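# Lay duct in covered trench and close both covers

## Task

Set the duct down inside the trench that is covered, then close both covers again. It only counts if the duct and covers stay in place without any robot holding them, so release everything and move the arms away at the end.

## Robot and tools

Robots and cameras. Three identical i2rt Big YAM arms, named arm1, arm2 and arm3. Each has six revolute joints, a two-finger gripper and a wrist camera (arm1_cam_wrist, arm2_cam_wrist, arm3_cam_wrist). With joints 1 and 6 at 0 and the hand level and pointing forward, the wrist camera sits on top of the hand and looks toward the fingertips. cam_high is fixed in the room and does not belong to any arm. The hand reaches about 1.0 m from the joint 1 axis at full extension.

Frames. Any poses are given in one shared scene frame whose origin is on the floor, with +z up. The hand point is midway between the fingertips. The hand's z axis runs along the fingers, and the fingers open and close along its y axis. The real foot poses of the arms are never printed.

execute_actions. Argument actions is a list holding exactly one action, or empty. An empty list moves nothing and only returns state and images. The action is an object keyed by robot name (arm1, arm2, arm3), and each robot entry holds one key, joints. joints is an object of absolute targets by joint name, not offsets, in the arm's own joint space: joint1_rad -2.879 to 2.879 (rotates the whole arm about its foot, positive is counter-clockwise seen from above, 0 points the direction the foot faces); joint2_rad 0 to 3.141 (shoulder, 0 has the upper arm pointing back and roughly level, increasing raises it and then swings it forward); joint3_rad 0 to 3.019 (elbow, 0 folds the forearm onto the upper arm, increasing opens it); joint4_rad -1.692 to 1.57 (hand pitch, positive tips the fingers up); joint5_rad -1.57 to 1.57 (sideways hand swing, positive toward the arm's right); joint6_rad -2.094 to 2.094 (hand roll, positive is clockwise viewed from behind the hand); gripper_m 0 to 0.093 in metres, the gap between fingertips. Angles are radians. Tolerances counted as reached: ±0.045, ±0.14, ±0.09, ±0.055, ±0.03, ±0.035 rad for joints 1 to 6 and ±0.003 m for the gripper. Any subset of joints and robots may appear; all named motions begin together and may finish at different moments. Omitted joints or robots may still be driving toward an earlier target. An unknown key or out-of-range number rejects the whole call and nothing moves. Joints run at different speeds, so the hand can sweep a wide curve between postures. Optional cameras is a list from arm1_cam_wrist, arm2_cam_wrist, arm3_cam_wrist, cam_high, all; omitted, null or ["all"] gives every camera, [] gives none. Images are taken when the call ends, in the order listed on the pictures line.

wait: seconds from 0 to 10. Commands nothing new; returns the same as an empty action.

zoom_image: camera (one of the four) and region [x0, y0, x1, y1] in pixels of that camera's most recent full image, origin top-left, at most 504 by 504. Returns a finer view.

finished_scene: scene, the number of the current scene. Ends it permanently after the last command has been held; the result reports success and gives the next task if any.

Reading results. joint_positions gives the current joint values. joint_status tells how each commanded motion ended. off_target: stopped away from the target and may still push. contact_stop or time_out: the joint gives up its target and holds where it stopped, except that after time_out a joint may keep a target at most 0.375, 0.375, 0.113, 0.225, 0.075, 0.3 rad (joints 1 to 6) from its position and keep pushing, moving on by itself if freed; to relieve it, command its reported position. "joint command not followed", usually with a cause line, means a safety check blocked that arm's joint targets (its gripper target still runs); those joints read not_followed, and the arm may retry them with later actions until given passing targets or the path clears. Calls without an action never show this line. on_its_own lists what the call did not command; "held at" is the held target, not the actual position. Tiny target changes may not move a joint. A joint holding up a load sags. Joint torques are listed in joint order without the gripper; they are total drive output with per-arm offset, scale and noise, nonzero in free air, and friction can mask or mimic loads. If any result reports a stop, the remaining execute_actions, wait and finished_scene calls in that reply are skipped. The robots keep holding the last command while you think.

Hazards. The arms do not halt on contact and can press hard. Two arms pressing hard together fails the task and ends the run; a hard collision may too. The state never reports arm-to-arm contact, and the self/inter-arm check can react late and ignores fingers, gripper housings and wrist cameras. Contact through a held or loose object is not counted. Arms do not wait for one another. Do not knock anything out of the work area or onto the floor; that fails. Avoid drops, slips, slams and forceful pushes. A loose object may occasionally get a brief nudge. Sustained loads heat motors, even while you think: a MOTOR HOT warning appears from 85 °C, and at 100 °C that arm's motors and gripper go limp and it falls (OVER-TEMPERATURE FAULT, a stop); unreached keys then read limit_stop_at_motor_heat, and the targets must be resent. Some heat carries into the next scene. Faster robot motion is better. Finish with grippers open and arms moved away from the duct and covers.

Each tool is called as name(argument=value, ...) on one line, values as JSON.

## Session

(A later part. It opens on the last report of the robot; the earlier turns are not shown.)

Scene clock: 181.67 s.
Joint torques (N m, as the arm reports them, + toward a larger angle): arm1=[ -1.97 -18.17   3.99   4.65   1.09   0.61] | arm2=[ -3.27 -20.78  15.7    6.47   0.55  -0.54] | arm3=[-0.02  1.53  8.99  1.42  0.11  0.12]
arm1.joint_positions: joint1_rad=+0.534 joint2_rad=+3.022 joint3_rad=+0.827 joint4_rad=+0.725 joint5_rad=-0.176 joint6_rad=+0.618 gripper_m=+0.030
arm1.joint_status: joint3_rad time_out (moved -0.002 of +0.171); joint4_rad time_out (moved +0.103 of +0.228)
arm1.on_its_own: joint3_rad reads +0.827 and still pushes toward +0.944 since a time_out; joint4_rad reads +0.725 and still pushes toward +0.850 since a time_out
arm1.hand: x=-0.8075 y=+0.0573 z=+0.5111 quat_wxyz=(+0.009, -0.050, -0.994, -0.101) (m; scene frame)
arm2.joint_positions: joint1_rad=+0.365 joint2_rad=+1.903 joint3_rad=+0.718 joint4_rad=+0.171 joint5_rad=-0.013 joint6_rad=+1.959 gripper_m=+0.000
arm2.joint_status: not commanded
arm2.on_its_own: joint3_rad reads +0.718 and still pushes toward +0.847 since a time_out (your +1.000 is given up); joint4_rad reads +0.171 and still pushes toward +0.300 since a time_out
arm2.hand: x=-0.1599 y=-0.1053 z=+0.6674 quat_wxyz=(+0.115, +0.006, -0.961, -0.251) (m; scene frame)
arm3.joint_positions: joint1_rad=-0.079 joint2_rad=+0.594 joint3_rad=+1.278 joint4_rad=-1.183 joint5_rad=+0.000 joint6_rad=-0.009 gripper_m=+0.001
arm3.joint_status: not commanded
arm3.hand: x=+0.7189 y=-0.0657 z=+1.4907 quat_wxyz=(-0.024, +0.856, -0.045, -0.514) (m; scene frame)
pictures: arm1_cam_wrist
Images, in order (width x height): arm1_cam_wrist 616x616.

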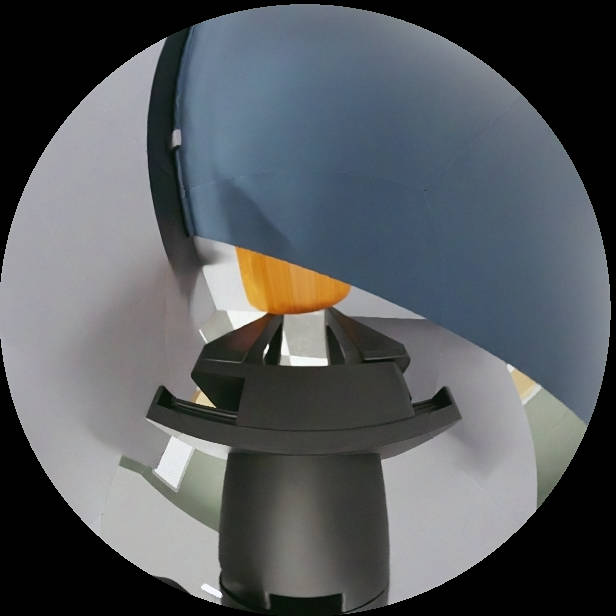

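execute_actions(actions=[{"arm1":{"joints":{"joint3_rad":0.82,"joint4_rad":0.45,"joint2_rad":2.9,"joint6_rad":2.05,"gripper_m":0.0}}}], cameras=[])

execute_actions(actions=[{"arm1":{"joints":{"joint2_rad":3.02,"joint4_rad":0.55}}}], cameras=[])

execute_actions(actions=[{"arm1":{"joints":{"joint3_rad":1.0,"joint4_rad":0.95}}}], cameras=["arm1_cam_wrist","cam_high"])

Scene clock: 185.37 s.
Joint torques (N m, as the arm reports them, + toward a larger angle): arm1=[-1.15 -7.72 -3.29 -0.52 -0.18  0.59] | arm2=[ -3.98 -20.28  17.32   6.36   1.36  -0.52] | arm3=[0.04 1.41 8.98 1.41 0.1  0.11]
arm1.joint_positions: joint1_rad=+0.526 joint2_rad=+2.853 joint3_rad=+0.829 joint4_rad=+0.462 joint5_rad=-0.135 joint6_rad=+1.991 gripper_m=+0.000
arm1.joint_status: joint6_rad time_out (moved +1.373 of +1.432); the others done
arm1.on_its_own: joint6_rad reads +1.991 and still pushes toward +2.050 since a time_out
arm1.hand: x=-0.7750 y=+0.0653 z=+0.5397 quat_wxyz=(+0.066, -0.676, -0.734, -0.023) (m; scene frame)
arm2.joint_positions: joint1_rad=+0.370 joint2_rad=+1.896 joint3_rad=+0.698 joint4_rad=+0.173 joint5_rad=-0.033 joint6_rad=+1.957 gripper_m=+0.000
arm2.joint_status: not commanded
arm2.on_its_own: joint3_rad reads +0.698 and still pushes toward +0.847 since a time_out (your +1.000 is given up); joint4_rad reads +0.173 and still pushes toward +0.300 since a time_out
arm2.hand: x=-0.1620 y=-0.1163 z=+0.6656 quat_wxyz=(+0.122, +0.012, -0.962, -0.242) (m; scene frame)
arm3.joint_positions: joint1_rad=-0.079 joint2_rad=+0.594 joint3_rad=+1.278 joint4_rad=-1.183 joint5_rad=+0.000 joint6_rad=-0.009 gripper_m=+0.001
arm3.joint_status: not commanded
arm3.hand: x=+0.7189 y=-0.0657 z=+1.4907 quat_wxyz=(-0.024, +0.856, -0.045, -0.514) (m; scene frame)
pictures: none
No camera images: the call's "cameras" was empty. Leave "cameras" out to get every camera's image.

not run: a stop came earlier in this reply.

not run: a stop came earlier in this reply.

execute_actions(actions=[{"arm1":{"joints":{"joint4_rad":0.2,"joint6_rad":1.99,"joint1_rad":0.6}}}], cameras=[])

execute_actions(actions=[{"arm1":{"joints":{"joint2_rad":3.0,"joint4_rad":0.4}}}], cameras=["arm1_cam_wrist"])

Scene clock: 186.50 s.
Joint torques (N m, as the arm reports them, + toward a larger angle): arm1=[ 1.1  -9.55 -4.5  -1.66 -0.16  0.02] | arm2=[ -4.01 -19.97  17.36   6.4    1.27  -0.5 ] | arm3=[-0.02  1.45  8.97  1.4   0.11  0.11]
arm1.joint_positions: joint1_rad=+0.600 joint2_rad=+2.882 joint3_rad=+0.840 joint4_rad=+0.230 joint5_rad=-0.136 joint6_rad=+1.993 gripper_m=+0.000
arm1.joint_status: all done
arm1.hand: x=-0.8405 y=+0.0441 z=+0.5395 quat_wxyz=(+0.102, -0.650, -0.747, +0.098) (m; scene frame)
arm2.joint_positions: joint1_rad=+0.370 joint2_rad=+1.894 joint3_rad=+0.698 joint4_rad=+0.173 joint5_rad=-0.031 joint6_rad=+1.955 gripper_m=+0.000
arm2.joint_status: not commanded
arm2.on_its_own: joint3_rad reads +0.698 and still pushes toward +0.847 since a time_out (your +1.000 is given up); joint4_rad reads +0.173 and still pushes toward +0.300 since a time_out
arm2.hand: x=-0.1618 y=-0.1156 z=+0.6667 quat_wxyz=(+0.122, +0.013, -0.962, -0.244) (m; scene frame)
arm3.joint_positions: joint1_rad=-0.079 joint2_rad=+0.594 joint3_rad=+1.278 joint4_rad=-1.183 joint5_rad=+0.000 joint6_rad=-0.009 gripper_m=+0.001
arm3.joint_status: not commanded
arm3.hand: x=+0.7189 y=-0.0657 z=+1.4907 quat_wxyz=(-0.024, +0.856, -0.045, -0.514) (m; scene frame)
pictures: none
No camera images: the call's "cameras" was empty. Leave "cameras" out to get every camera's image.

Scene clock: 187.40 s.
Joint torques (N m, as the arm reports them, + toward a larger angle): arm1=[ 1.44 -6.79 -5.71 -0.58 -0.16  0.01] | arm2=[ -4.01 -19.97  17.38   6.38   1.27  -0.5 ] | arm3=[0.04 1.52 8.98 1.41 0.11 0.11]
arm1.joint_positions: joint1_rad=+0.597 joint2_rad=+2.955 joint3_rad=+0.856 joint4_rad=+0.406 joint5_rad=-0.136 joint6_rad=+1.993 gripper_m=+0.000
arm1.joint_status: all done
arm1.hand: x=-0.8314 y=+0.0497 z=+0.5167 quat_wxyz=(+0.086, -0.652, -0.753, +0.041) (m; scene frame)
arm2.joint_positions: joint1_rad=+0.370 joint2_rad=+1.894 joint3_rad=+0.698 joint4_rad=+0.173 joint5_rad=-0.031 joint6_rad=+1.955 gripper_m=+0.000
arm2.joint_status: not commanded
arm2.on_its_own: joint3_rad reads +0.698 and still pushes toward +0.847 since a time_out (your +1.000 is given up); joint4_rad reads +0.173 and still pushes toward +0.300 since a time_out
arm2.hand: x=-0.1618 y=-0.1156 z=+0.6667 quat_wxyz=(+0.122, +0.013, -0.962, -0.244) (m; scene frame)
arm3.joint_positions: joint1_rad=-0.079 joint2_rad=+0.594 joint3_rad=+1.278 joint4_rad=-1.183 joint5_rad=+0.000 joint6_rad=-0.009 gripper_m=+0.001
arm3.joint_status: not commanded
arm3.hand: x=+0.7189 y=-0.0657 z=+1.4907 quat_wxyz=(-0.024, +0.856, -0.045, -0.514) (m; scene frame)
pictures: arm1_cam_wrist
Images, in order (width x height): arm1_cam_wrist 616x616.

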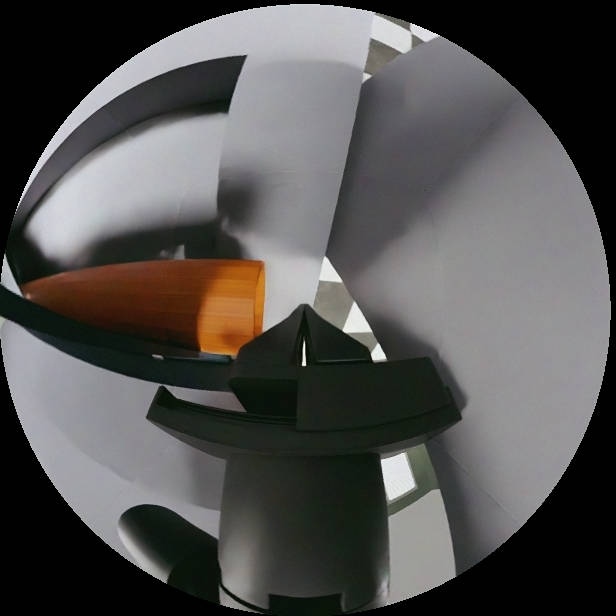

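execute_actions(actions=[{"arm1":{"joints":{"joint3_rad":1.0,"joint4_rad":0.95,"joint1_rad":0.52,"joint2_rad":3.02}}}], cameras=["arm1_cam_wrist"])

Scene clock: 190.07 s.
Joint torques (N m, as the arm reports them, + toward a larger angle): arm1=[  0.49 -16.96   3.14   6.47   0.63  -0.22] | arm2=[ -3.93 -19.84  17.39   6.39   1.21  -0.5 ] | arm3=[-0.03  1.52  8.98  1.4   0.1   0.11]
arm1.joint_positions: joint1_rad=+0.528 joint2_rad=+3.101 joint3_rad=+0.894 joint4_rad=+0.774 joint5_rad=-0.161 joint6_rad=+2.014 gripper_m=+0.000
arm1.joint_status: joint3_rad time_out (moved +0.038 of +0.144); joint4_rad time_out (moved +0.368 of +0.544); the others done
arm1.on_its_own: joint3_rad reads +0.894 and still pushes toward +1.000 since a time_out; joint4_rad reads +0.774 and still pushes toward +0.950 since a time_out
arm1.hand: x=-0.8038 y=+0.0552 z=+0.4841 quat_wxyz=(+0.059, -0.678, -0.728, -0.087) (m; scene frame)
arm2.joint_positions: joint1_rad=+0.370 joint2_rad=+1.892 joint3_rad=+0.698 joint4_rad=+0.173 joint5_rad=-0.029 joint6_rad=+1.954 gripper_m=+0.000
arm2.joint_status: not commanded
arm2.on_its_own: joint3_rad reads +0.698 and still pushes toward +0.847 since a time_out (your +1.000 is given up); joint4_rad reads +0.173 and still pushes toward +0.300 since a time_out
arm2.hand: x=-0.1617 y=-0.1151 z=+0.6675 quat_wxyz=(+0.121, +0.013, -0.962, -0.245) (m; scene frame)
arm3.joint_positions: joint1_rad=-0.079 joint2_rad=+0.594 joint3_rad=+1.278 joint4_rad=-1.183 joint5_rad=+0.000 joint6_rad=-0.009 gripper_m=+0.001
arm3.joint_status: not commanded
arm3.hand: x=+0.7189 y=-0.0657 z=+1.4907 quat_wxyz=(-0.024, +0.856, -0.045, -0.514) (m; scene frame)
pictures: arm1_cam_wrist
Images, in order (width x height): arm1_cam_wrist 616x616.

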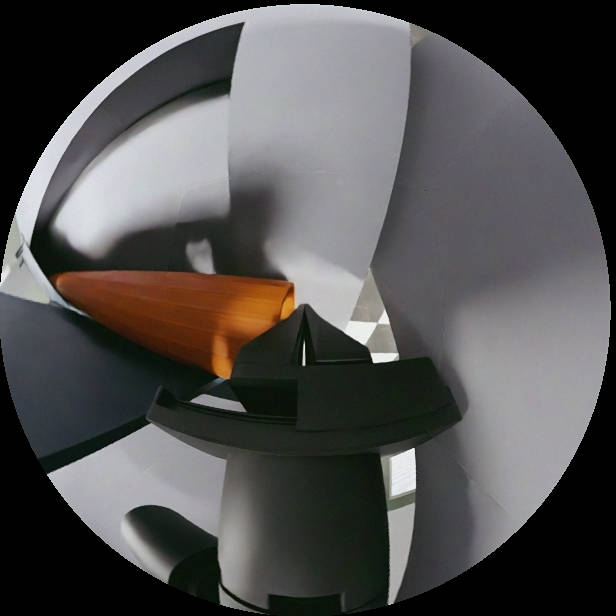

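execute_actions(actions=[{"arm1":{"joints":{"joint3_rad":0.85,"joint4_rad":0.3,"joint2_rad":2.9,"joint1_rad":0.6}},"arm2":{"joints":{"joint2_rad":1.7,"joint3_rad":1.0,"joint4_rad":0.0}}}], cameras=["arm2_cam_wrist","cam_high"])

Scene clock: 192.63 s.
Joint torques (N m, as the arm reports them, + toward a larger angle): arm1=[  0.67 -11.63  -3.42  -0.83   0.07  -0.09] | arm2=[ -2.76 -18.29  16.14   3.49   0.4   -0.25] | arm3=[-0.02  1.5   8.98  1.42  0.11  0.11]
arm1.joint_positions: joint1_rad=+0.605 joint2_rad=+2.908 joint3_rad=+0.853 joint4_rad=+0.311 joint5_rad=-0.143 joint6_rad=+2.002 gripper_m=+0.000
arm1.joint_status: all done
arm1.hand: x=-0.8311 y=+0.0529 z=+0.5285 quat_wxyz=(+0.095, -0.652, -0.749, +0.065) (m; scene frame)
arm2.joint_positions: joint1_rad=+0.358 joint2_rad=+1.757 joint3_rad=+0.898 joint4_rad=-0.050 joint5_rad=-0.009 joint6_rad=+1.928 gripper_m=+0.000
arm2.joint_status: joint3_rad time_out (moved +0.200 of +0.302); the others done
arm2.on_its_own: joint3_rad reads +0.898 and still pushes toward +1.000 since a time_out
arm2.hand: x=-0.1843 y=-0.0336 z=+0.7707 quat_wxyz=(+0.127, +0.016, -0.945, -0.300) (m; scene frame)
arm3.joint_positions: joint1_rad=-0.079 joint2_rad=+0.594 joint3_rad=+1.278 joint4_rad=-1.183 joint5_rad=+0.000 joint6_rad=-0.009 gripper_m=+0.001
arm3.joint_status: not commanded
arm3.hand: x=+0.7189 y=-0.0657 z=+1.4907 quat_wxyz=(-0.024, +0.856, -0.045, -0.514) (m; scene frame)
pictures: arm2_cam_wrist, cam_high
Images, in order (width x height): arm2_cam_wrist 616x616, cam_high 896x504.

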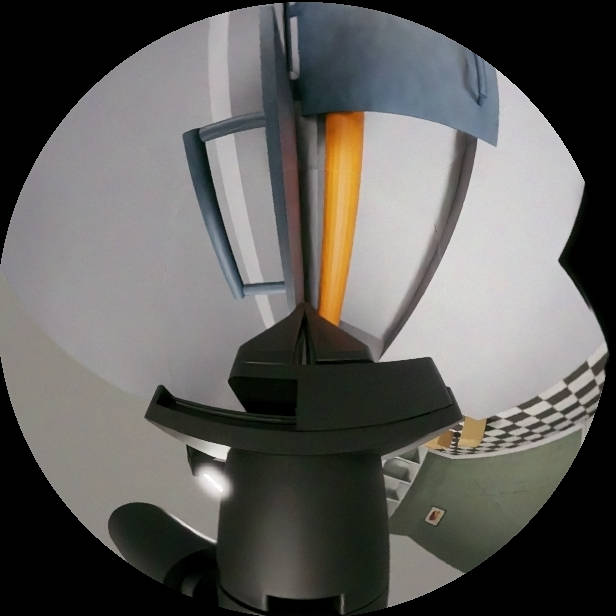

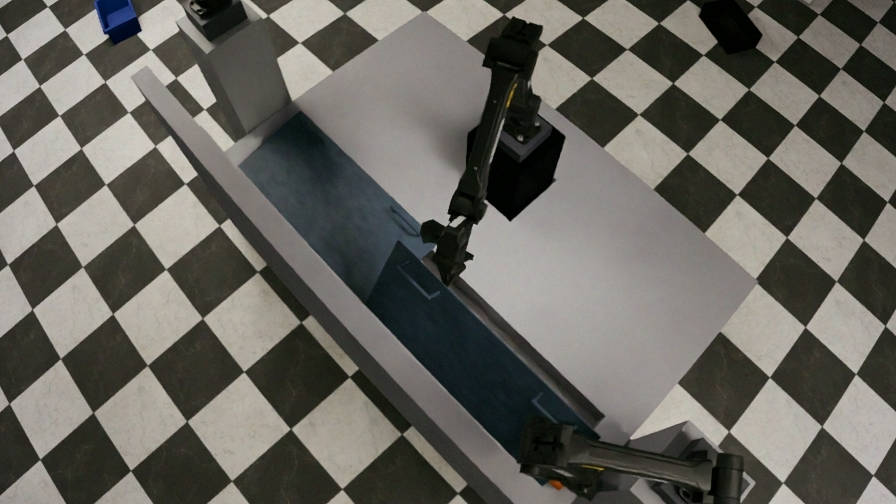

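execute_actions(actions=[{"arm1":{"joints":{"joint5_rad":-0.22,"joint2_rad":2.95,"joint4_rad":0.4}},"arm2":{"joints":{"joint3_rad":0.95}}}], cameras=[])

execute_actions(actions=[{"arm1":{"joints":{"joint3_rad":1.0,"joint4_rad":0.85,"joint1_rad":0.5,"joint2_rad":2.95}}}], cameras=["arm1_cam_wrist","arm2_cam_wrist"])

Scene clock: 193.57 s.
Joint torques (N m, as the arm reports them, + toward a larger angle): arm1=[ 0.82 -9.95 -3.58  0.02 -0.23 -0.06] | arm2=[ -2.46 -18.25  12.34   3.51   0.68  -0.24] | arm3=[0.02 1.49 8.99 1.41 0.11 0.11]
arm1.joint_positions: joint1_rad=+0.605 joint2_rad=+2.937 joint3_rad=+0.855 joint4_rad=+0.391 joint5_rad=-0.216 joint6_rad=+1.998 gripper_m=+0.000
arm1.joint_status: all done
arm1.hand: x=-0.8340 y=+0.0656 z=+0.5226 quat_wxyz=(+0.123, -0.651, -0.749, +0.030) (m; scene frame)
arm2.joint_positions: joint1_rad=+0.358 joint2_rad=+1.756 joint3_rad=+0.890 joint4_rad=-0.050 joint5_rad=-0.016 joint6_rad=+1.928 gripper_m=+0.000
arm2.joint_status: all done
arm2.hand: x=-0.1840 y=-0.0375 z=+0.7678 quat_wxyz=(+0.129, +0.018, -0.946, -0.296) (m; scene frame)
arm3.joint_positions: joint1_rad=-0.079 joint2_rad=+0.594 joint3_rad=+1.278 joint4_rad=-1.183 joint5_rad=+0.000 joint6_rad=-0.009 gripper_m=+0.001
arm3.joint_status: not commanded
arm3.hand: x=+0.7189 y=-0.0657 z=+1.4907 quat_wxyz=(-0.024, +0.856, -0.045, -0.514) (m; scene frame)
pictures: none
No camera images: the call's "cameras" was empty. Leave "cameras" out to get every camera's image.

Scene clock: 196.10 s.
Joint torques (N m, as the arm reports them, + toward a larger angle): arm1=[ -1.66 -18.09   3.88   4.36   0.96  -0.24] | arm2=[ -3.16 -18.09  13.51   3.94   0.95  -0.24] | arm3=[0.   1.53 8.99 1.39 0.11 0.11]
arm1.joint_positions: joint1_rad=+0.531 joint2_rad=+3.038 joint3_rad=+0.863 joint4_rad=+0.731 joint5_rad=-0.252 joint6_rad=+2.018 gripper_m=+0.000
arm1.joint_status: joint3_rad time_out (moved +0.008 of +0.145); joint4_rad time_out (moved +0.340 of +0.459); the others done
arm1.on_its_own: joint3_rad reads +0.863 and still pushes toward +0.977 since a time_out; joint4_rad reads +0.731 and still pushes toward +0.850 since a time_out
arm1.hand: x=-0.8031 y=+0.0740 z=+0.5040 quat_wxyz=(+0.104, -0.673, -0.726, -0.096) (m; scene frame)
arm2.joint_positions: joint1_rad=+0.362 joint2_rad=+1.756 joint3_rad=+0.876 joint4_rad=-0.062 joint5_rad=-0.023 joint6_rad=+1.928 gripper_m=+0.000
arm2.joint_status: not commanded
arm2.hand: x=-0.1837 y=-0.0476 z=+0.7604 quat_wxyz=(+0.128, +0.021, -0.950, -0.283) (m; scene frame)
arm3.joint_positions: joint1_rad=-0.079 joint2_rad=+0.594 joint3_rad=+1.278 joint4_rad=-1.183 joint5_rad=+0.000 joint6_rad=-0.009 gripper_m=+0.001
arm3.joint_status: not commanded
arm3.hand: x=+0.7189 y=-0.0657 z=+1.4907 quat_wxyz=(-0.024, +0.856, -0.045, -0.514) (m; scene frame)
pictures: arm1_cam_wrist, arm2_cam_wrist
Images, in order (width x height): arm1_cam_wrist 616x616, arm2_cam_wrist 616x616.

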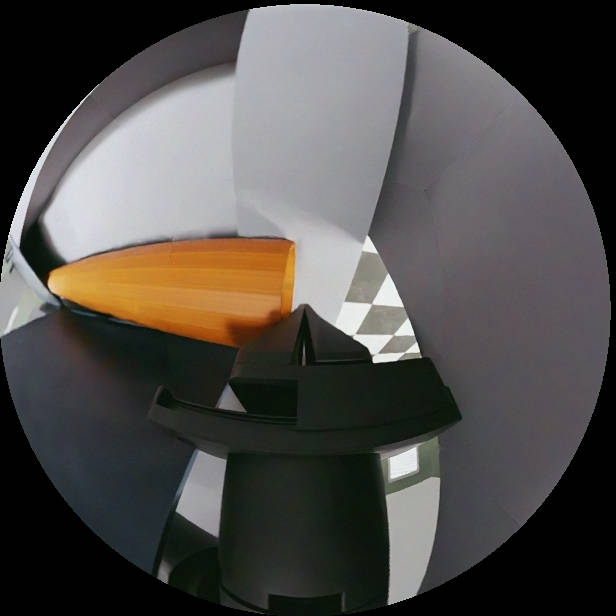

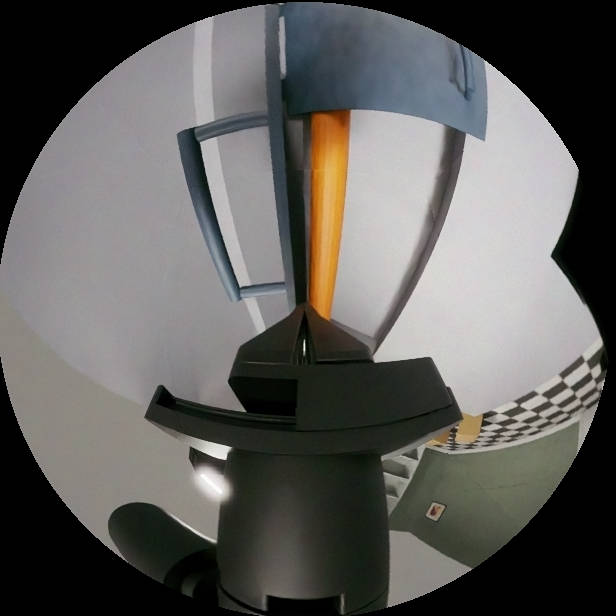

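execute_actions(actions=[{"arm1":{"joints":{"joint2_rad":2.7,"joint3_rad":0.88,"joint4_rad":0.3,"joint5_rad":0,"joint1_rad":0.36,"joint6_rad":1.9}}}], cameras=[])

execute_actions(actions=[{"arm1":{"joints":{"joint2_rad":2.62,"joint3_rad":1.03,"joint4_rad":0.05}}}], cameras=["arm1_cam_wrist","arm2_cam_wrist"])

Scene clock: 198.97 s.
Joint torques (N m, as the arm reports them, + toward a larger angle): arm1=[ -1.52 -22.05   2.77   0.82   0.47   0.19] | arm2=[ -3.29 -17.85  13.68   4.     0.76  -0.24] | arm3=[-0.02  1.51  8.98  1.4   0.11  0.11]
arm1.joint_positions: joint1_rad=+0.390 joint2_rad=+2.830 joint3_rad=+0.788 joint4_rad=+0.263 joint5_rad=-0.012 joint6_rad=+1.885 gripper_m=+0.000
arm1.joint_status: joint3_rad time_out (moved -0.075 of +0.017); the others done
arm1.on_its_own: joint3_rad reads +0.788 and still pushes toward +0.880 since a time_out
arm1.hand: x=-0.8067 y=-0.0039 z=+0.5557 quat_wxyz=(+0.053, -0.684, -0.721, +0.093) (m; scene frame)
arm2.joint_positions: joint1_rad=+0.363 joint2_rad=+1.754 joint3_rad=+0.874 joint4_rad=-0.064 joint5_rad=-0.018 joint6_rad=+1.927 gripper_m=+0.000
arm2.joint_status: not commanded
arm2.hand: x=-0.1829 y=-0.0482 z=+0.7608 quat_wxyz=(+0.125, +0.020, -0.951, -0.283) (m; scene frame)
arm3.joint_positions: joint1_rad=-0.079 joint2_rad=+0.594 joint3_rad=+1.278 joint4_rad=-1.183 joint5_rad=+0.000 joint6_rad=-0.009 gripper_m=+0.001
arm3.joint_status: not commanded
arm3.hand: x=+0.7189 y=-0.0657 z=+1.4907 quat_wxyz=(-0.024, +0.856, -0.045, -0.514) (m; scene frame)
pictures: none
No camera images: the call's "cameras" was empty. Leave "cameras" out to get every camera's image.

not run: a stop came earlier in this reply.

Housing caught under cover. Back out −x first, then up.

execute_actions(actions=[{"arm1":{"joints":{"joint2_rad":2.83,"joint3_rad":0.72,"joint4_rad":0.1}}}], cameras=[])

execute_actions(actions=[{"arm1":{"joints":{"joint2_rad":2.2,"joint3_rad":0.6,"joint4_rad":0.0}}}], cameras=[])

execute_actions(actions=[{"arm1":{"joints":{"joint2_rad":2.3,"joint3_rad":0.95,"joint4_rad":-0.22}}}], cameras=["arm1_cam_wrist","cam_high"])

Scene clock: 200.00 s.
Joint torques (N m, as the arm reports them, + toward a larger angle): arm1=[ 0.07 -9.5  -6.3  -1.79  0.06  0.09] | arm2=[ -3.22 -17.83  13.84   4.13   0.98  -0.22] | arm3=[-0.03  1.53  8.99  1.4   0.11  0.11]
arm1.joint_positions: joint1_rad=+0.374 joint2_rad=+2.819 joint3_rad=+0.765 joint4_rad=+0.129 joint5_rad=-0.001 joint6_rad=+1.895 gripper_m=+0.000
arm1.joint_status: all done
arm1.hand: x=-0.8421 y=-0.0221 z=+0.5722 quat_wxyz=(+0.080, -0.686, -0.705, +0.161) (m; scene frame)
arm2.joint_positions: joint1_rad=+0.363 joint2_rad=+1.754 joint3_rad=+0.871 joint4_rad=-0.067 joint5_rad=-0.023 joint6_rad=+1.927 gripper_m=+0.000
arm2.joint_status: not commanded
arm2.hand: x=-0.1831 y=-0.0503 z=+0.7594 quat_wxyz=(+0.127, +0.021, -0.951, -0.280) (m; scene frame)
arm3.joint_positions: joint1_rad=-0.079 joint2_rad=+0.594 joint3_rad=+1.278 joint4_rad=-1.183 joint5_rad=+0.000 joint6_rad=-0.009 gripper_m=+0.001
arm3.joint_status: not commanded
arm3.hand: x=+0.7189 y=-0.0657 z=+1.4907 quat_wxyz=(-0.024, +0.856, -0.045, -0.514) (m; scene frame)
pictures: none
No camera images: the call's "cameras" was empty. Leave "cameras" out to get every camera's image.

Scene clock: 201.27 s.
Joint torques (N m, as the arm reports them, + toward a larger angle): arm1=[  0.65 -11.27   0.36   0.31   0.15  -0.11] | arm2=[ -3.16 -17.61  14.05   4.08   0.77  -0.23] | arm3=[-0.02  1.53  8.99  1.4   0.11  0.12]
arm1.joint_positions: joint1_rad=+0.365 joint2_rad=+2.200 joint3_rad=+0.596 joint4_rad=-0.014 joint5_rad=-0.003 joint6_rad=+1.913 gripper_m=+0.000
arm1.joint_status: all done
arm1.hand: x=-0.7124 y=+0.0226 z=+0.7234 quat_wxyz=(+0.015, -0.707, -0.707, +0.023) (m; scene frame)
arm2.joint_positions: joint1_rad=+0.363 joint2_rad=+1.752 joint3_rad=+0.871 joint4_rad=-0.066 joint5_rad=-0.018 joint6_rad=+1.927 gripper_m=+0.000
arm2.joint_status: not commanded
arm2.hand: x=-0.1826 y=-0.0497 z=+0.7603 quat_wxyz=(+0.125, +0.021, -0.951, -0.282) (m; scene frame)
arm3.joint_positions: joint1_rad=-0.079 joint2_rad=+0.594 joint3_rad=+1.278 joint4_rad=-1.183 joint5_rad=+0.000 joint6_rad=-0.009 gripper_m=+0.001
arm3.joint_status: not commanded
arm3.hand: x=+0.7189 y=-0.0657 z=+1.4907 quat_wxyz=(-0.024, +0.856, -0.045, -0.514) (m; scene frame)
pictures: none
No camera images: the call's "cameras" was empty. Leave "cameras" out to get every camera's image.

Scene clock: 203.57 s.
Joint torques (N m, as the arm reports them, + toward a larger angle): arm1=[  0.77 -14.47   7.36   2.31   0.08  -0.56] | arm2=[ -3.31 -17.54  14.26   4.35   1.05  -0.22] | arm3=[0.01 1.44 8.98 1.41 0.11 0.11]
arm1.joint_positions: joint1_rad=+0.364 joint2_rad=+2.323 joint3_rad=+0.750 joint4_rad=-0.303 joint5_rad=-0.001 joint6_rad=+1.961 gripper_m=+0.000
arm1.joint_status: joint3_rad time_out (moved +0.153 of +0.354); joint4_rad time_out (moved -0.289 of -0.206); the others done
arm1.on_its_own: joint3_rad reads +0.750 and still pushes toward +0.864 since a time_out; joint4_rad reads -0.303 and still pushes toward -0.220 since a time_out
arm1.hand: x=-0.7316 y=+0.0151 z=+0.6982 quat_wxyz=(+0.066, -0.715, -0.681, +0.142) (m; scene frame)
arm2.joint_positions: joint1_rad=+0.364 joint2_rad=+1.752 joint3_rad=+0.866 joint4_rad=-0.073 joint5_rad=-0.025 joint6_rad=+1.927 gripper_m=+0.000
arm2.joint_status: not commanded
arm2.hand: x=-0.1826 y=-0.0540 z=+0.7574 quat_wxyz=(+0.126, +0.022, -0.953, -0.275) (m; scene frame)
arm3.joint_positions: joint1_rad=-0.079 joint2_rad=+0.594 joint3_rad=+1.278 joint4_rad=-1.183 joint5_rad=+0.000 joint6_rad=-0.009 gripper_m=+0.001
arm3.joint_status: not commanded
arm3.hand: x=+0.7189 y=-0.0657 z=+1.4907 quat_wxyz=(-0.024, +0.856, -0.045, -0.514) (m; scene frame)
pictures: arm1_cam_wrist, cam_high
Images, in order (width x height): arm1_cam_wrist 616x616, cam_high 896x504.

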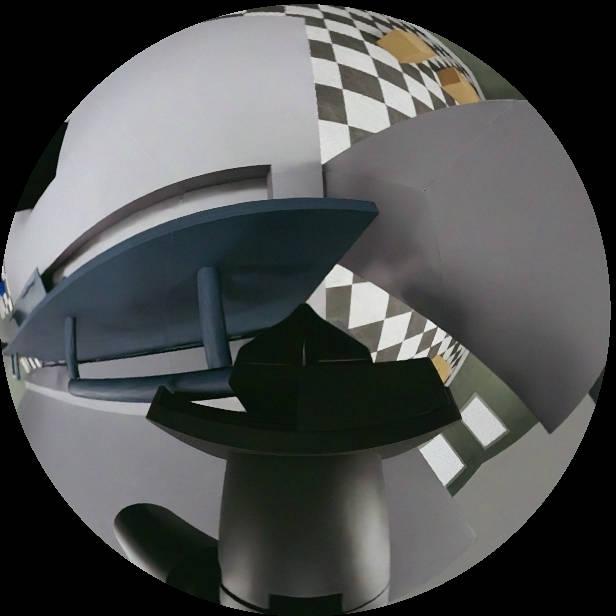

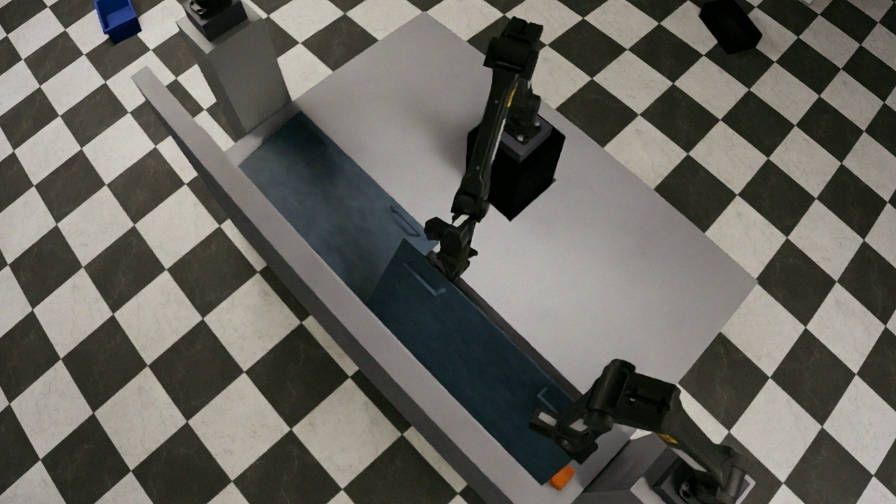

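execute_actions(actions=[{"arm1":{"joints":{"joint2_rad":2.2,"joint3_rad":0.55,"joint4_rad":-0.1,"joint1_rad":0.1}}}], cameras=[])

execute_actions(actions=[{"arm1":{"joints":{"joint2_rad":2.8,"joint3_rad":0.75,"joint4_rad":0.2}}}], cameras=[])

execute_actions(actions=[{"arm1":{"joints":{"joint2_rad":2.95,"joint3_rad":0.85,"joint4_rad":0.35,"joint5_rad":-0.7,"joint1_rad":0.25}}}], cameras=["arm1_cam_wrist","arm3_cam_wrist"])

Scene clock: 205.37 s.
Joint torques (N m, as the arm reports them, + toward a larger angle): arm1=[ 0.74 -9.44 -1.33 -0.23  0.76 -0.06] | arm2=[ -4.03 -17.34  15.76   4.91   1.28  -0.22] | arm3=[-0.01  1.5   8.99  1.42  0.11  0.11]
arm1.joint_positions: joint1_rad=+0.106 joint2_rad=+2.185 joint3_rad=+0.569 joint4_rad=-0.104 joint5_rad=-0.022 joint6_rad=+1.910 gripper_m=+0.000
arm1.joint_status: all done
arm1.hand: x=-0.7311 y=-0.0466 z=+0.7301 quat_wxyz=(+0.052, -0.790, -0.608, +0.060) (m; scene frame)
arm2.joint_positions: joint1_rad=+0.371 joint2_rad=+1.752 joint3_rad=+0.847 joint4_rad=-0.090 joint5_rad=-0.031 joint6_rad=+1.927 gripper_m=+0.000
arm2.joint_status: not commanded
arm2.hand: x=-0.1820 y=-0.0680 z=+0.7478 quat_wxyz=(+0.123, +0.027, -0.958, -0.258) (m; scene frame)
arm3.joint_positions: joint1_rad=-0.079 joint2_rad=+0.594 joint3_rad=+1.278 joint4_rad=-1.183 joint5_rad=+0.000 joint6_rad=-0.009 gripper_m=+0.001
arm3.joint_status: not commanded
arm3.hand: x=+0.7189 y=-0.0657 z=+1.4907 quat_wxyz=(-0.024, +0.856, -0.045, -0.514) (m; scene frame)
pictures: none
No camera images: the call's "cameras" was empty. Leave "cameras" out to get every camera's image.

Scene clock: 208.00 s.
Joint torques (N m, as the arm reports them, + toward a larger angle): arm1=[-0.93  7.82  0.81 -0.21  1.13 -0.07] | arm2=[ -1.53 -11.59   8.37   1.81   0.1   -0.16] | arm3=[-0.04  1.5   8.97  1.42  0.11  0.11]
arm1.joint_positions: joint1_rad=+0.125 joint2_rad=+2.576 joint3_rad=+0.710 joint4_rad=+0.198 joint5_rad=-0.033 joint6_rad=+1.909 gripper_m=+0.000
arm1.joint_status: joint2_rad time_out (moved +0.391 of +0.615); the others done
arm1.on_its_own: joint2_rad reads +2.576 and still pushes toward +2.800 since a time_out
arm1.hand: x=-0.7320 y=-0.0398 z=+0.6201 quat_wxyz=(+0.043, -0.785, -0.617, +0.035) (m; scene frame)
arm2.joint_positions: joint1_rad=+0.343 joint2_rad=+1.675 joint3_rad=+0.949 joint4_rad=-0.001 joint5_rad=-0.002 joint6_rad=+1.919 gripper_m=+0.000
arm2.joint_status: not commanded
arm2.hand: x=-0.1894 y=+0.0063 z=+0.8466 quat_wxyz=(+0.150, +0.012, -0.912, -0.382) (m; scene frame)
arm3.joint_positions: joint1_rad=-0.079 joint2_rad=+0.594 joint3_rad=+1.278 joint4_rad=-1.183 joint5_rad=+0.000 joint6_rad=-0.009 gripper_m=+0.001
arm3.joint_status: not commanded
arm3.hand: x=+0.7189 y=-0.0657 z=+1.4907 quat_wxyz=(-0.024, +0.856, -0.045, -0.514) (m; scene frame)
pictures: none
No camera images: the call's "cameras" was empty. Leave "cameras" out to get every camera's image.

not run: a stop came earlier in this reply.

execute_actions(actions=[{"arm1":{"joints":{"joint2_rad":2.45,"joint3_rad":0.55,"joint4_rad":0.1}},"arm2":{"joints":{"joint2_rad":1.6,"joint3_rad":0.75,"joint4_rad":-0.6}}}], cameras=["arm1_cam_wrist","arm2_cam_wrist"])

Scene clock: 209.57 s.
Joint torques (N m, as the arm reports them, + toward a larger angle): arm1=[  0.63 -10.25  -2.63  -0.44   0.16  -0.01] | arm2=[ -1.59 -10.02   6.87   0.19   0.13  -0.1 ] | arm3=[0.01 1.46 8.99 1.4  0.1  0.11]
arm1.joint_positions: joint1_rad=+0.104 joint2_rad=+2.448 joint3_rad=+0.557 joint4_rad=+0.098 joint5_rad=-0.003 joint6_rad=+1.904 gripper_m=+0.000
arm1.joint_status: all done
arm1.hand: x=-0.7907 y=-0.0551 z=+0.6726 quat_wxyz=(+0.065, -0.785, -0.608, +0.095) (m; scene frame)
arm2.joint_positions: joint1_rad=+0.343 joint2_rad=+1.600 joint3_rad=+0.744 joint4_rad=-0.590 joint5_rad=-0.002 joint6_rad=+1.919 gripper_m=+0.000
arm2.joint_status: all done
arm2.hand: x=-0.1105 y=-0.1955 z=+0.7378 quat_wxyz=(+0.027, +0.014, -0.998, -0.057) (m; scene frame)
arm3.joint_positions: joint1_rad=-0.079 joint2_rad=+0.594 joint3_rad=+1.278 joint4_rad=-1.183 joint5_rad=+0.000 joint6_rad=-0.009 gripper_m=+0.001
arm3.joint_status: not commanded
arm3.hand: x=+0.7189 y=-0.0657 z=+1.4907 quat_wxyz=(-0.024, +0.856, -0.045, -0.514) (m; scene frame)
pictures: arm1_cam_wrist, arm2_cam_wrist
Images, in order (width x height): arm1_cam_wrist 616x616, arm2_cam_wrist 616x616.

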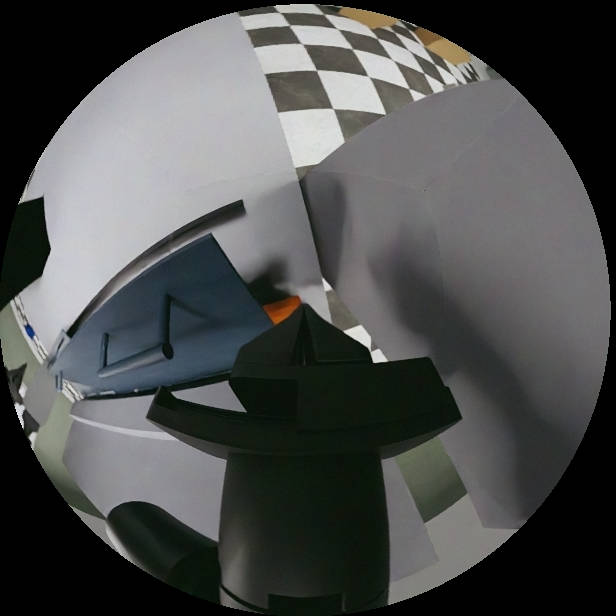

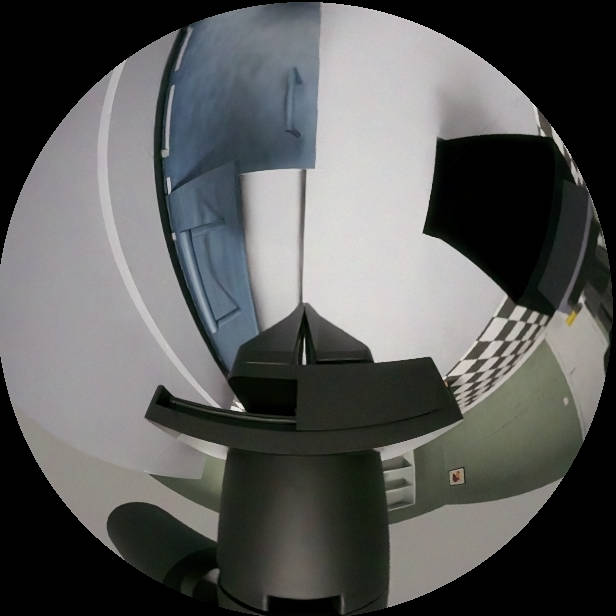

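execute_actions(actions=[{"arm1":{"joints":{"joint6_rad":0.1,"joint4_rad":-0.05,"joint3_rad":0.6,"joint1_rad":0.14}}}], cameras=[])

execute_actions(actions=[{"arm1":{"joints":{"joint2_rad":2.95,"joint3_rad":0.8,"joint4_rad":0.3}}}], cameras=["arm1_cam_wrist"])

Scene clock: 212.23 s.
Joint torques (N m, as the arm reports them, + toward a larger angle): arm1=[  1.23 -10.66  -2.19  -1.02   0.06  -0.09] | arm2=[ -1.57 -10.03   6.88   0.18   0.13  -0.1 ] | arm3=[0.   1.54 8.99 1.4  0.11 0.12]
arm1.joint_positions: joint1_rad=+0.137 joint2_rad=+2.448 joint3_rad=+0.605 joint4_rad=-0.037 joint5_rad=-0.002 joint6_rad=+0.112 gripper_m=+0.000
arm1.joint_status: all done
arm1.hand: x=-0.7947 y=-0.0495 z=+0.6730 quat_wxyz=(+0.157, +0.001, -0.987, +0.016) (m; scene frame)
arm2.joint_positions: joint1_rad=+0.343 joint2_rad=+1.600 joint3_rad=+0.744 joint4_rad=-0.590 joint5_rad=-0.002 joint6_rad=+1.919 gripper_m=+0.000
arm2.joint_status: not commanded
arm2.hand: x=-0.1105 y=-0.1955 z=+0.7378 quat_wxyz=(+0.027, +0.014, -0.998, -0.057) (m; scene frame)
arm3.joint_positions: joint1_rad=-0.079 joint2_rad=+0.594 joint3_rad=+1.278 joint4_rad=-1.183 joint5_rad=+0.000 joint6_rad=-0.009 gripper_m=+0.001
arm3.joint_status: not commanded
arm3.hand: x=+0.7189 y=-0.0657 z=+1.4907 quat_wxyz=(-0.024, +0.856, -0.045, -0.514) (m; scene frame)
pictures: none
No camera images: the call's "cameras" was empty. Leave "cameras" out to get every camera's image.

Scene clock: 214.73 s.
Joint torques (N m, as the arm reports them, + toward a larger angle): arm1=[-4.3  11.11  2.38 -0.51  4.67  0.01] | arm2=[ -1.49 -10.15   6.84   0.17   0.13  -0.1 ] | arm3=[0.   1.52 8.99 1.39 0.11 0.11]
arm1.joint_positions: joint1_rad=+0.200 joint2_rad=+2.687 joint3_rad=+0.728 joint4_rad=+0.308 joint5_rad=-0.144 joint6_rad=+0.099 gripper_m=+0.000
arm1.joint_status: joint2_rad time_out (moved +0.239 of +0.502); the others done
arm1.on_its_own: joint2_rad reads +2.687 and still pushes toward +2.950 since a time_out
arm1.hand: x=-0.7527 y=-0.0058 z=+0.5931 quat_wxyz=(+0.053, +0.036, -0.996, -0.067) (m; scene frame)
arm2.joint_positions: joint1_rad=+0.343 joint2_rad=+1.600 joint3_rad=+0.744 joint4_rad=-0.590 joint5_rad=-0.002 joint6_rad=+1.919 gripper_m=+0.000
arm2.joint_status: not commanded
arm2.hand: x=-0.1105 y=-0.1955 z=+0.7378 quat_wxyz=(+0.027, +0.014, -0.998, -0.057) (m; scene frame)
arm3.joint_positions: joint1_rad=-0.079 joint2_rad=+0.594 joint3_rad=+1.278 joint4_rad=-1.183 joint5_rad=+0.000 joint6_rad=-0.009 gripper_m=+0.001
arm3.joint_status: not commanded
arm3.hand: x=+0.7189 y=-0.0657 z=+1.4907 quat_wxyz=(-0.024, +0.856, -0.045, -0.514) (m; scene frame)
pictures: arm1_cam_wrist
Images, in order (width x height): arm1_cam_wrist 616x616.

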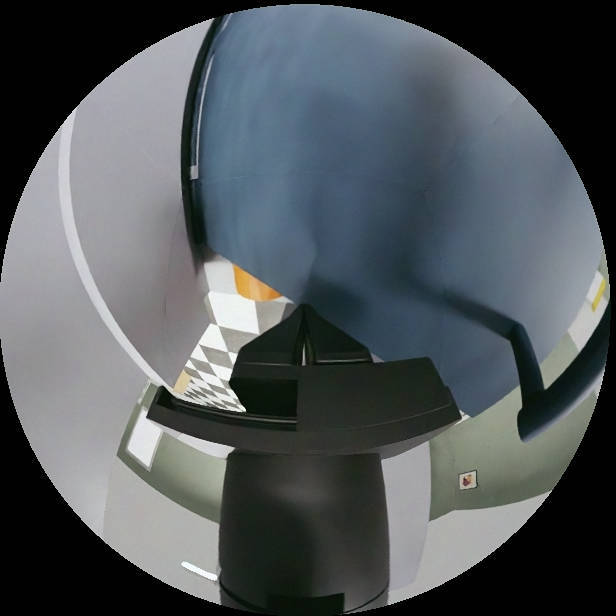

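execute_actions(actions=[{"arm1":{"joints":{"joint2_rad":2.55,"joint3_rad":0.65,"joint4_rad":-0.1,"joint5_rad":0,"joint1_rad":0.3}}}], cameras=[])

execute_actions(actions=[{"arm1":{"joints":{"joint2_rad":2.9,"joint3_rad":0.8,"joint4_rad":0.1}}}], cameras=[])

execute_actions(actions=[{"arm1":{"joints":{"joint2_rad":2.98,"joint5_rad":-0.6,"joint4_rad":0.25}}}], cameras=["arm1_cam_wrist"])

Scene clock: 216.30 s.
Joint torques (N m, as the arm reports them, + toward a larger angle): arm1=[  1.01 -10.11  -2.72  -1.16  -0.02  -0.04] | arm2=[ -1.46 -10.13   6.88   0.19   0.14  -0.1 ] | arm3=[0.02 1.54 8.98 1.4  0.1  0.11]
arm1.joint_positions: joint1_rad=+0.302 joint2_rad=+2.542 joint3_rad=+0.657 joint4_rad=-0.087 joint5_rad=+0.000 joint6_rad=+0.106 gripper_m=+0.000
arm1.joint_status: all done
arm1.hand: x=-0.8200 y=-0.0266 z=+0.6534 quat_wxyz=(+0.200, +0.085, -0.975, +0.037) (m; scene frame)
arm2.joint_positions: joint1_rad=+0.343 joint2_rad=+1.600 joint3_rad=+0.744 joint4_rad=-0.590 joint5_rad=-0.002 joint6_rad=+1.919 gripper_m=+0.000
arm2.joint_status: not commanded
arm2.hand: x=-0.1105 y=-0.1955 z=+0.7378 quat_wxyz=(+0.027, +0.014, -0.998, -0.057) (m; scene frame)
arm3.joint_positions: joint1_rad=-0.079 joint2_rad=+0.594 joint3_rad=+1.278 joint4_rad=-1.183 joint5_rad=+0.000 joint6_rad=-0.009 gripper_m=+0.001
arm3.joint_status: not commanded
arm3.hand: x=+0.7189 y=-0.0657 z=+1.4907 quat_wxyz=(-0.024, +0.856, -0.045, -0.514) (m; scene frame)
pictures: none
No camera images: the call's "cameras" was empty. Leave "cameras" out to get every camera's image.

Scene clock: 217.27 s.
Joint torques (N m, as the arm reports them, + toward a larger angle): arm1=[-0.84 -2.96 -3.74 -0.77 -0.34  0.16] | arm2=[ -1.51 -10.24   6.86   0.16   0.13  -0.1 ] | arm3=[-0.03  1.45  8.97  1.42  0.11  0.12]
arm1.joint_positions: joint1_rad=+0.322 joint2_rad=+2.804 joint3_rad=+0.813 joint4_rad=+0.105 joint5_rad=+0.010 joint6_rad=+0.086 gripper_m=+0.000
arm1.joint_status: all done
arm1.hand: x=-0.8106 y=-0.0219 z=+0.5641 quat_wxyz=(+0.157, +0.106, -0.981, +0.034) (m; scene frame)
arm2.joint_positions: joint1_rad=+0.343 joint2_rad=+1.600 joint3_rad=+0.744 joint4_rad=-0.590 joint5_rad=-0.002 joint6_rad=+1.919 gripper_m=+0.000
arm2.joint_status: not commanded
arm2.hand: x=-0.1105 y=-0.1955 z=+0.7378 quat_wxyz=(+0.027, +0.014, -0.998, -0.057) (m; scene frame)
arm3.joint_positions: joint1_rad=-0.079 joint2_rad=+0.594 joint3_rad=+1.278 joint4_rad=-1.183 joint5_rad=+0.000 joint6_rad=-0.009 gripper_m=+0.001
arm3.joint_status: not commanded
arm3.hand: x=+0.7189 y=-0.0657 z=+1.4907 quat_wxyz=(-0.024, +0.856, -0.045, -0.514) (m; scene frame)
pictures: none
No camera images: the call's "cameras" was empty. Leave "cameras" out to get every camera's image.

Scene clock: 218.47 s.
Joint torques (N m, as the arm reports them, + toward a larger angle): arm1=[ 1.63 -7.26 -5.52 -0.88 -0.69  0.05] | arm2=[ -1.55 -10.15   6.87   0.17   0.13  -0.09] | arm3=[-0.03  1.58  8.98  1.42  0.11  0.11]
arm1.joint_positions: joint1_rad=+0.296 joint2_rad=+2.945 joint3_rad=+0.829 joint4_rad=+0.260 joint5_rad=-0.589 joint6_rad=+0.092 gripper_m=+0.000
arm1.joint_status: all done
arm1.hand: x=-0.8569 y=+0.0617 z=+0.5582 quat_wxyz=(+0.190, +0.044, -0.946, -0.259) (m; scene frame)
arm2.joint_positions: joint1_rad=+0.343 joint2_rad=+1.600 joint3_rad=+0.744 joint4_rad=-0.590 joint5_rad=-0.002 joint6_rad=+1.919 gripper_m=+0.000
arm2.joint_status: not commanded
arm2.hand: x=-0.1105 y=-0.1955 z=+0.7378 quat_wxyz=(+0.027, +0.014, -0.998, -0.057) (m; scene frame)
arm3.joint_positions: joint1_rad=-0.079 joint2_rad=+0.594 joint3_rad=+1.278 joint4_rad=-1.183 joint5_rad=+0.000 joint6_rad=-0.009 gripper_m=+0.001
arm3.joint_status: not commanded
arm3.hand: x=+0.7189 y=-0.0657 z=+1.4907 quat_wxyz=(-0.024, +0.856, -0.045, -0.514) (m; scene frame)
pictures: arm1_cam_wrist
Images, in order (width x height): arm1_cam_wrist 616x616.

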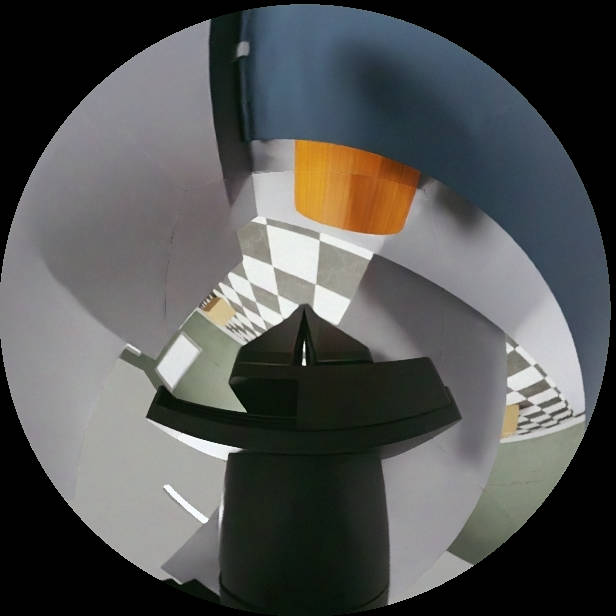

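execute_actions(actions=[{"arm1":{"joints":{"joint2_rad":3.12,"joint5_rad":-0.45,"joint4_rad":0.4,"joint3_rad":0.86}}}], cameras=["arm1_cam_wrist"])

Scene clock: 219.53 s.
Joint torques (N m, as the arm reports them, + toward a larger angle): arm1=[ 0.92 -2.56 -4.25 -1.36  0.61  0.54] | arm2=[ -1.51 -10.     6.86   0.16   0.13  -0.1 ] | arm3=[0.01 1.49 8.98 1.4  0.11 0.12]
arm1.joint_positions: joint1_rad=+0.304 joint2_rad=+3.033 joint3_rad=+0.868 joint4_rad=+0.427 joint5_rad=-0.478 joint6_rad=+0.042 gripper_m=+0.000
arm1.joint_status: all done
arm1.hand: x=-0.8475 y=+0.0485 z=+0.5193 quat_wxyz=(+0.122, +0.094, -0.963, -0.221) (m; scene frame)
arm2.joint_positions: joint1_rad=+0.343 joint2_rad=+1.600 joint3_rad=+0.744 joint4_rad=-0.590 joint5_rad=-0.002 joint6_rad=+1.919 gripper_m=+0.000
arm2.joint_status: not commanded
arm2.hand: x=-0.1105 y=-0.1955 z=+0.7378 quat_wxyz=(+0.027, +0.014, -0.998, -0.057) (m; scene frame)
arm3.joint_positions: joint1_rad=-0.079 joint2_rad=+0.594 joint3_rad=+1.278 joint4_rad=-1.183 joint5_rad=+0.000 joint6_rad=-0.009 gripper_m=+0.001
arm3.joint_status: not commanded
arm3.hand: x=+0.7189 y=-0.0657 z=+1.4907 quat_wxyz=(-0.024, +0.856, -0.045, -0.514) (m; scene frame)
pictures: arm1_cam_wrist
Images, in order (width x height): arm1_cam_wrist 616x616.

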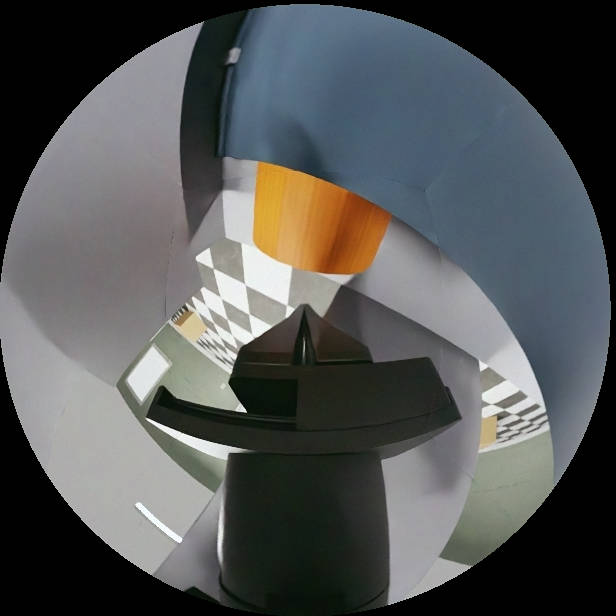

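execute_actions(actions=[{"arm1":{"joints":{"joint4_rad":0.95,"joint1_rad":0.24,"joint2_rad":3.0}}}], cameras=["arm1_cam_wrist"])

Scene clock: 222.17 s.
Joint torques (N m, as the arm reports them, + toward a larger angle): arm1=[  0.58 -16.25  -0.26   3.7   -0.17   0.03] | arm2=[ -1.5  -10.11   6.84   0.19   0.13  -0.1 ] | arm3=[-0.02  1.51  8.97  1.41  0.11  0.11]
arm1.joint_positions: joint1_rad=+0.246 joint2_rad=+3.075 joint3_rad=+0.803 joint4_rad=+0.853 joint5_rad=-0.453 joint6_rad=+0.095 gripper_m=+0.000
arm1.joint_status: joint4_rad time_out (moved +0.426 of +0.523); the others done
arm1.on_its_own: joint4_rad reads +0.853 and still pushes toward +0.950 since a time_out
arm1.hand: x=-0.8027 y=+0.0458 z=+0.5249 quat_wxyz=(-0.034, +0.078, -0.969, -0.234) (m; scene frame)
arm2.joint_positions: joint1_rad=+0.343 joint2_rad=+1.600 joint3_rad=+0.744 joint4_rad=-0.590 joint5_rad=-0.002 joint6_rad=+1.919 gripper_m=+0.000
arm2.joint_status: not commanded
arm2.hand: x=-0.1105 y=-0.1955 z=+0.7378 quat_wxyz=(+0.027, +0.014, -0.998, -0.057) (m; scene frame)
arm3.joint_positions: joint1_rad=-0.079 joint2_rad=+0.594 joint3_rad=+1.278 joint4_rad=-1.183 joint5_rad=+0.000 joint6_rad=-0.009 gripper_m=+0.001
arm3.joint_status: not commanded
arm3.hand: x=+0.7189 y=-0.0657 z=+1.4907 quat_wxyz=(-0.024, +0.856, -0.045, -0.514) (m; scene frame)
pictures: arm1_cam_wrist
Images, in order (width x height): arm1_cam_wrist 616x616.

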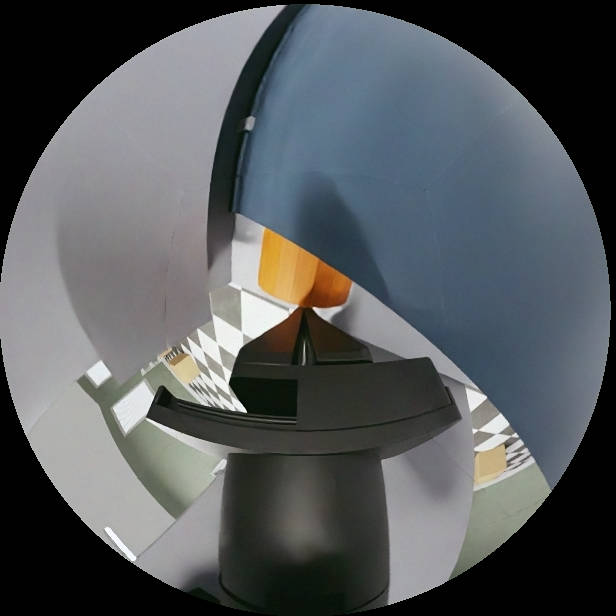

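execute_actions(actions=[{"arm2":{"joints":{"joint2_rad":1.85,"joint3_rad":0.8,"joint4_rad":-0.6}},"arm1":{"joints":{"joint4_rad":0.8}}}], cameras=[])

execute_actions(actions=[{"arm2":{"joints":{"joint2_rad":2.08,"joint3_rad":0.86,"joint4_rad":-0.2}}}], cameras=[])

execute_actions(actions=[{"arm2":{"joints":{"joint3_rad":0.8,"joint4_rad":0.25}}}], cameras=["arm2_cam_wrist"])

Scene clock: 223.57 s.
Joint torques (N m, as the arm reports them, + toward a larger angle): arm1=[  0.41 -14.57  -0.55   0.92  -0.18   0.03] | arm2=[ -1.47 -11.38   4.99   0.03   0.14  -0.08] | arm3=[0.02 1.49 8.99 1.4  0.11 0.11]
arm1.joint_positions: joint1_rad=+0.246 joint2_rad=+3.054 joint3_rad=+0.808 joint4_rad=+0.778 joint5_rad=-0.454 joint6_rad=+0.095 gripper_m=+0.000
arm1.joint_status: all done
arm1.hand: x=-0.8049 y=+0.0454 z=+0.5251 quat_wxyz=(-0.010, +0.073, -0.970, -0.231) (m; scene frame)
arm2.joint_positions: joint1_rad=+0.343 joint2_rad=+1.845 joint3_rad=+0.793 joint4_rad=-0.594 joint5_rad=-0.002 joint6_rad=+1.919 gripper_m=+0.000
arm2.joint_status: all done
arm2.hand: x=-0.1034 y=-0.2149 z=+0.6631 quat_wxyz=(-0.008, +0.015, -0.999, +0.036) (m; scene frame)
arm3.joint_positions: joint1_rad=-0.079 joint2_rad=+0.594 joint3_rad=+1.278 joint4_rad=-1.183 joint5_rad=+0.000 joint6_rad=-0.009 gripper_m=+0.001
arm3.joint_status: not commanded
arm3.hand: x=+0.7189 y=-0.0657 z=+1.4907 quat_wxyz=(-0.024, +0.856, -0.045, -0.514) (m; scene frame)
pictures: none
No camera images: the call's "cameras" was empty. Leave "cameras" out to get every camera's image.

Scene clock: 224.73 s.
Joint torques (N m, as the arm reports them, + toward a larger angle): arm1=[  0.51 -14.54  -0.57   0.98  -0.17   0.03] | arm2=[ -1.74 -11.63   5.63   2.23  -0.03  -0.02] | arm3=[0.   1.52 8.99 1.4  0.11 0.12]
arm1.joint_positions: joint1_rad=+0.246 joint2_rad=+3.054 joint3_rad=+0.809 joint4_rad=+0.776 joint5_rad=-0.454 joint6_rad=+0.095 gripper_m=+0.000
arm1.joint_status: not commanded
arm1.hand: x=-0.8050 y=+0.0454 z=+0.5250 quat_wxyz=(-0.010, +0.073, -0.970, -0.230) (m; scene frame)
arm2.joint_positions: joint1_rad=+0.345 joint2_rad=+2.058 joint3_rad=+0.833 joint4_rad=-0.241 joint5_rad=+0.002 joint6_rad=+1.911 gripper_m=+0.000
arm2.joint_status: all done
arm2.hand: x=-0.1238 y=-0.1647 z=+0.5931 quat_wxyz=(+0.022, +0.019, -0.998, -0.049) (m; scene frame)
arm3.joint_positions: joint1_rad=-0.079 joint2_rad=+0.594 joint3_rad=+1.278 joint4_rad=-1.183 joint5_rad=+0.000 joint6_rad=-0.009 gripper_m=+0.001
arm3.joint_status: not commanded
arm3.hand: x=+0.7189 y=-0.0657 z=+1.4907 quat_wxyz=(-0.024, +0.856, -0.045, -0.514) (m; scene frame)
pictures: none
No camera images: the call's "cameras" was empty. Leave "cameras" out to get every camera's image.

Scene clock: 227.17 s.
Joint torques (N m, as the arm reports them, + toward a larger angle): arm1=[  0.55 -14.74  -0.54   1.03  -0.15   0.02] | arm2=[ -1.62 -13.14   9.22   4.18  -0.02   0.11] | arm3=[0.   1.52 8.98 1.4  0.11 0.11]
arm1.joint_positions: joint1_rad=+0.246 joint2_rad=+3.054 joint3_rad=+0.809 joint4_rad=+0.776 joint5_rad=-0.454 joint6_rad=+0.095 gripper_m=+0.000
arm1.joint_status: not commanded
arm1.hand: x=-0.8050 y=+0.0454 z=+0.5250 quat_wxyz=(-0.010, +0.073, -0.970, -0.230) (m; scene frame)
arm2.joint_positions: joint1_rad=+0.345 joint2_rad=+2.084 joint3_rad=+0.724 joint4_rad=+0.171 joint5_rad=+0.002 joint6_rad=+1.897 gripper_m=+0.000
arm2.joint_status: joint4_rad time_out (moved +0.412 of +0.491); the others done
arm2.on_its_own: joint4_rad reads +0.171 and still pushes toward +0.250 since a time_out
arm2.hand: x=-0.1329 y=-0.1421 z=+0.5891 quat_wxyz=(+0.069, +0.025, -0.981, -0.179) (m; scene frame)
arm3.joint_positions: joint1_rad=-0.079 joint2_rad=+0.594 joint3_rad=+1.278 joint4_rad=-1.183 joint5_rad=+0.000 joint6_rad=-0.009 gripper_m=+0.001
arm3.joint_status: not commanded
arm3.hand: x=+0.7189 y=-0.0657 z=+1.4907 quat_wxyz=(-0.024, +0.856, -0.045, -0.514) (m; scene frame)
pictures: arm2_cam_wrist
Images, in order (width x height): arm2_cam_wrist 616x616.

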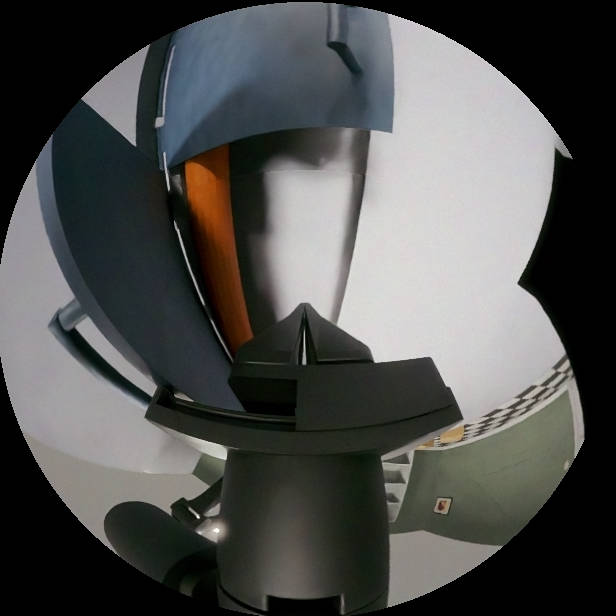

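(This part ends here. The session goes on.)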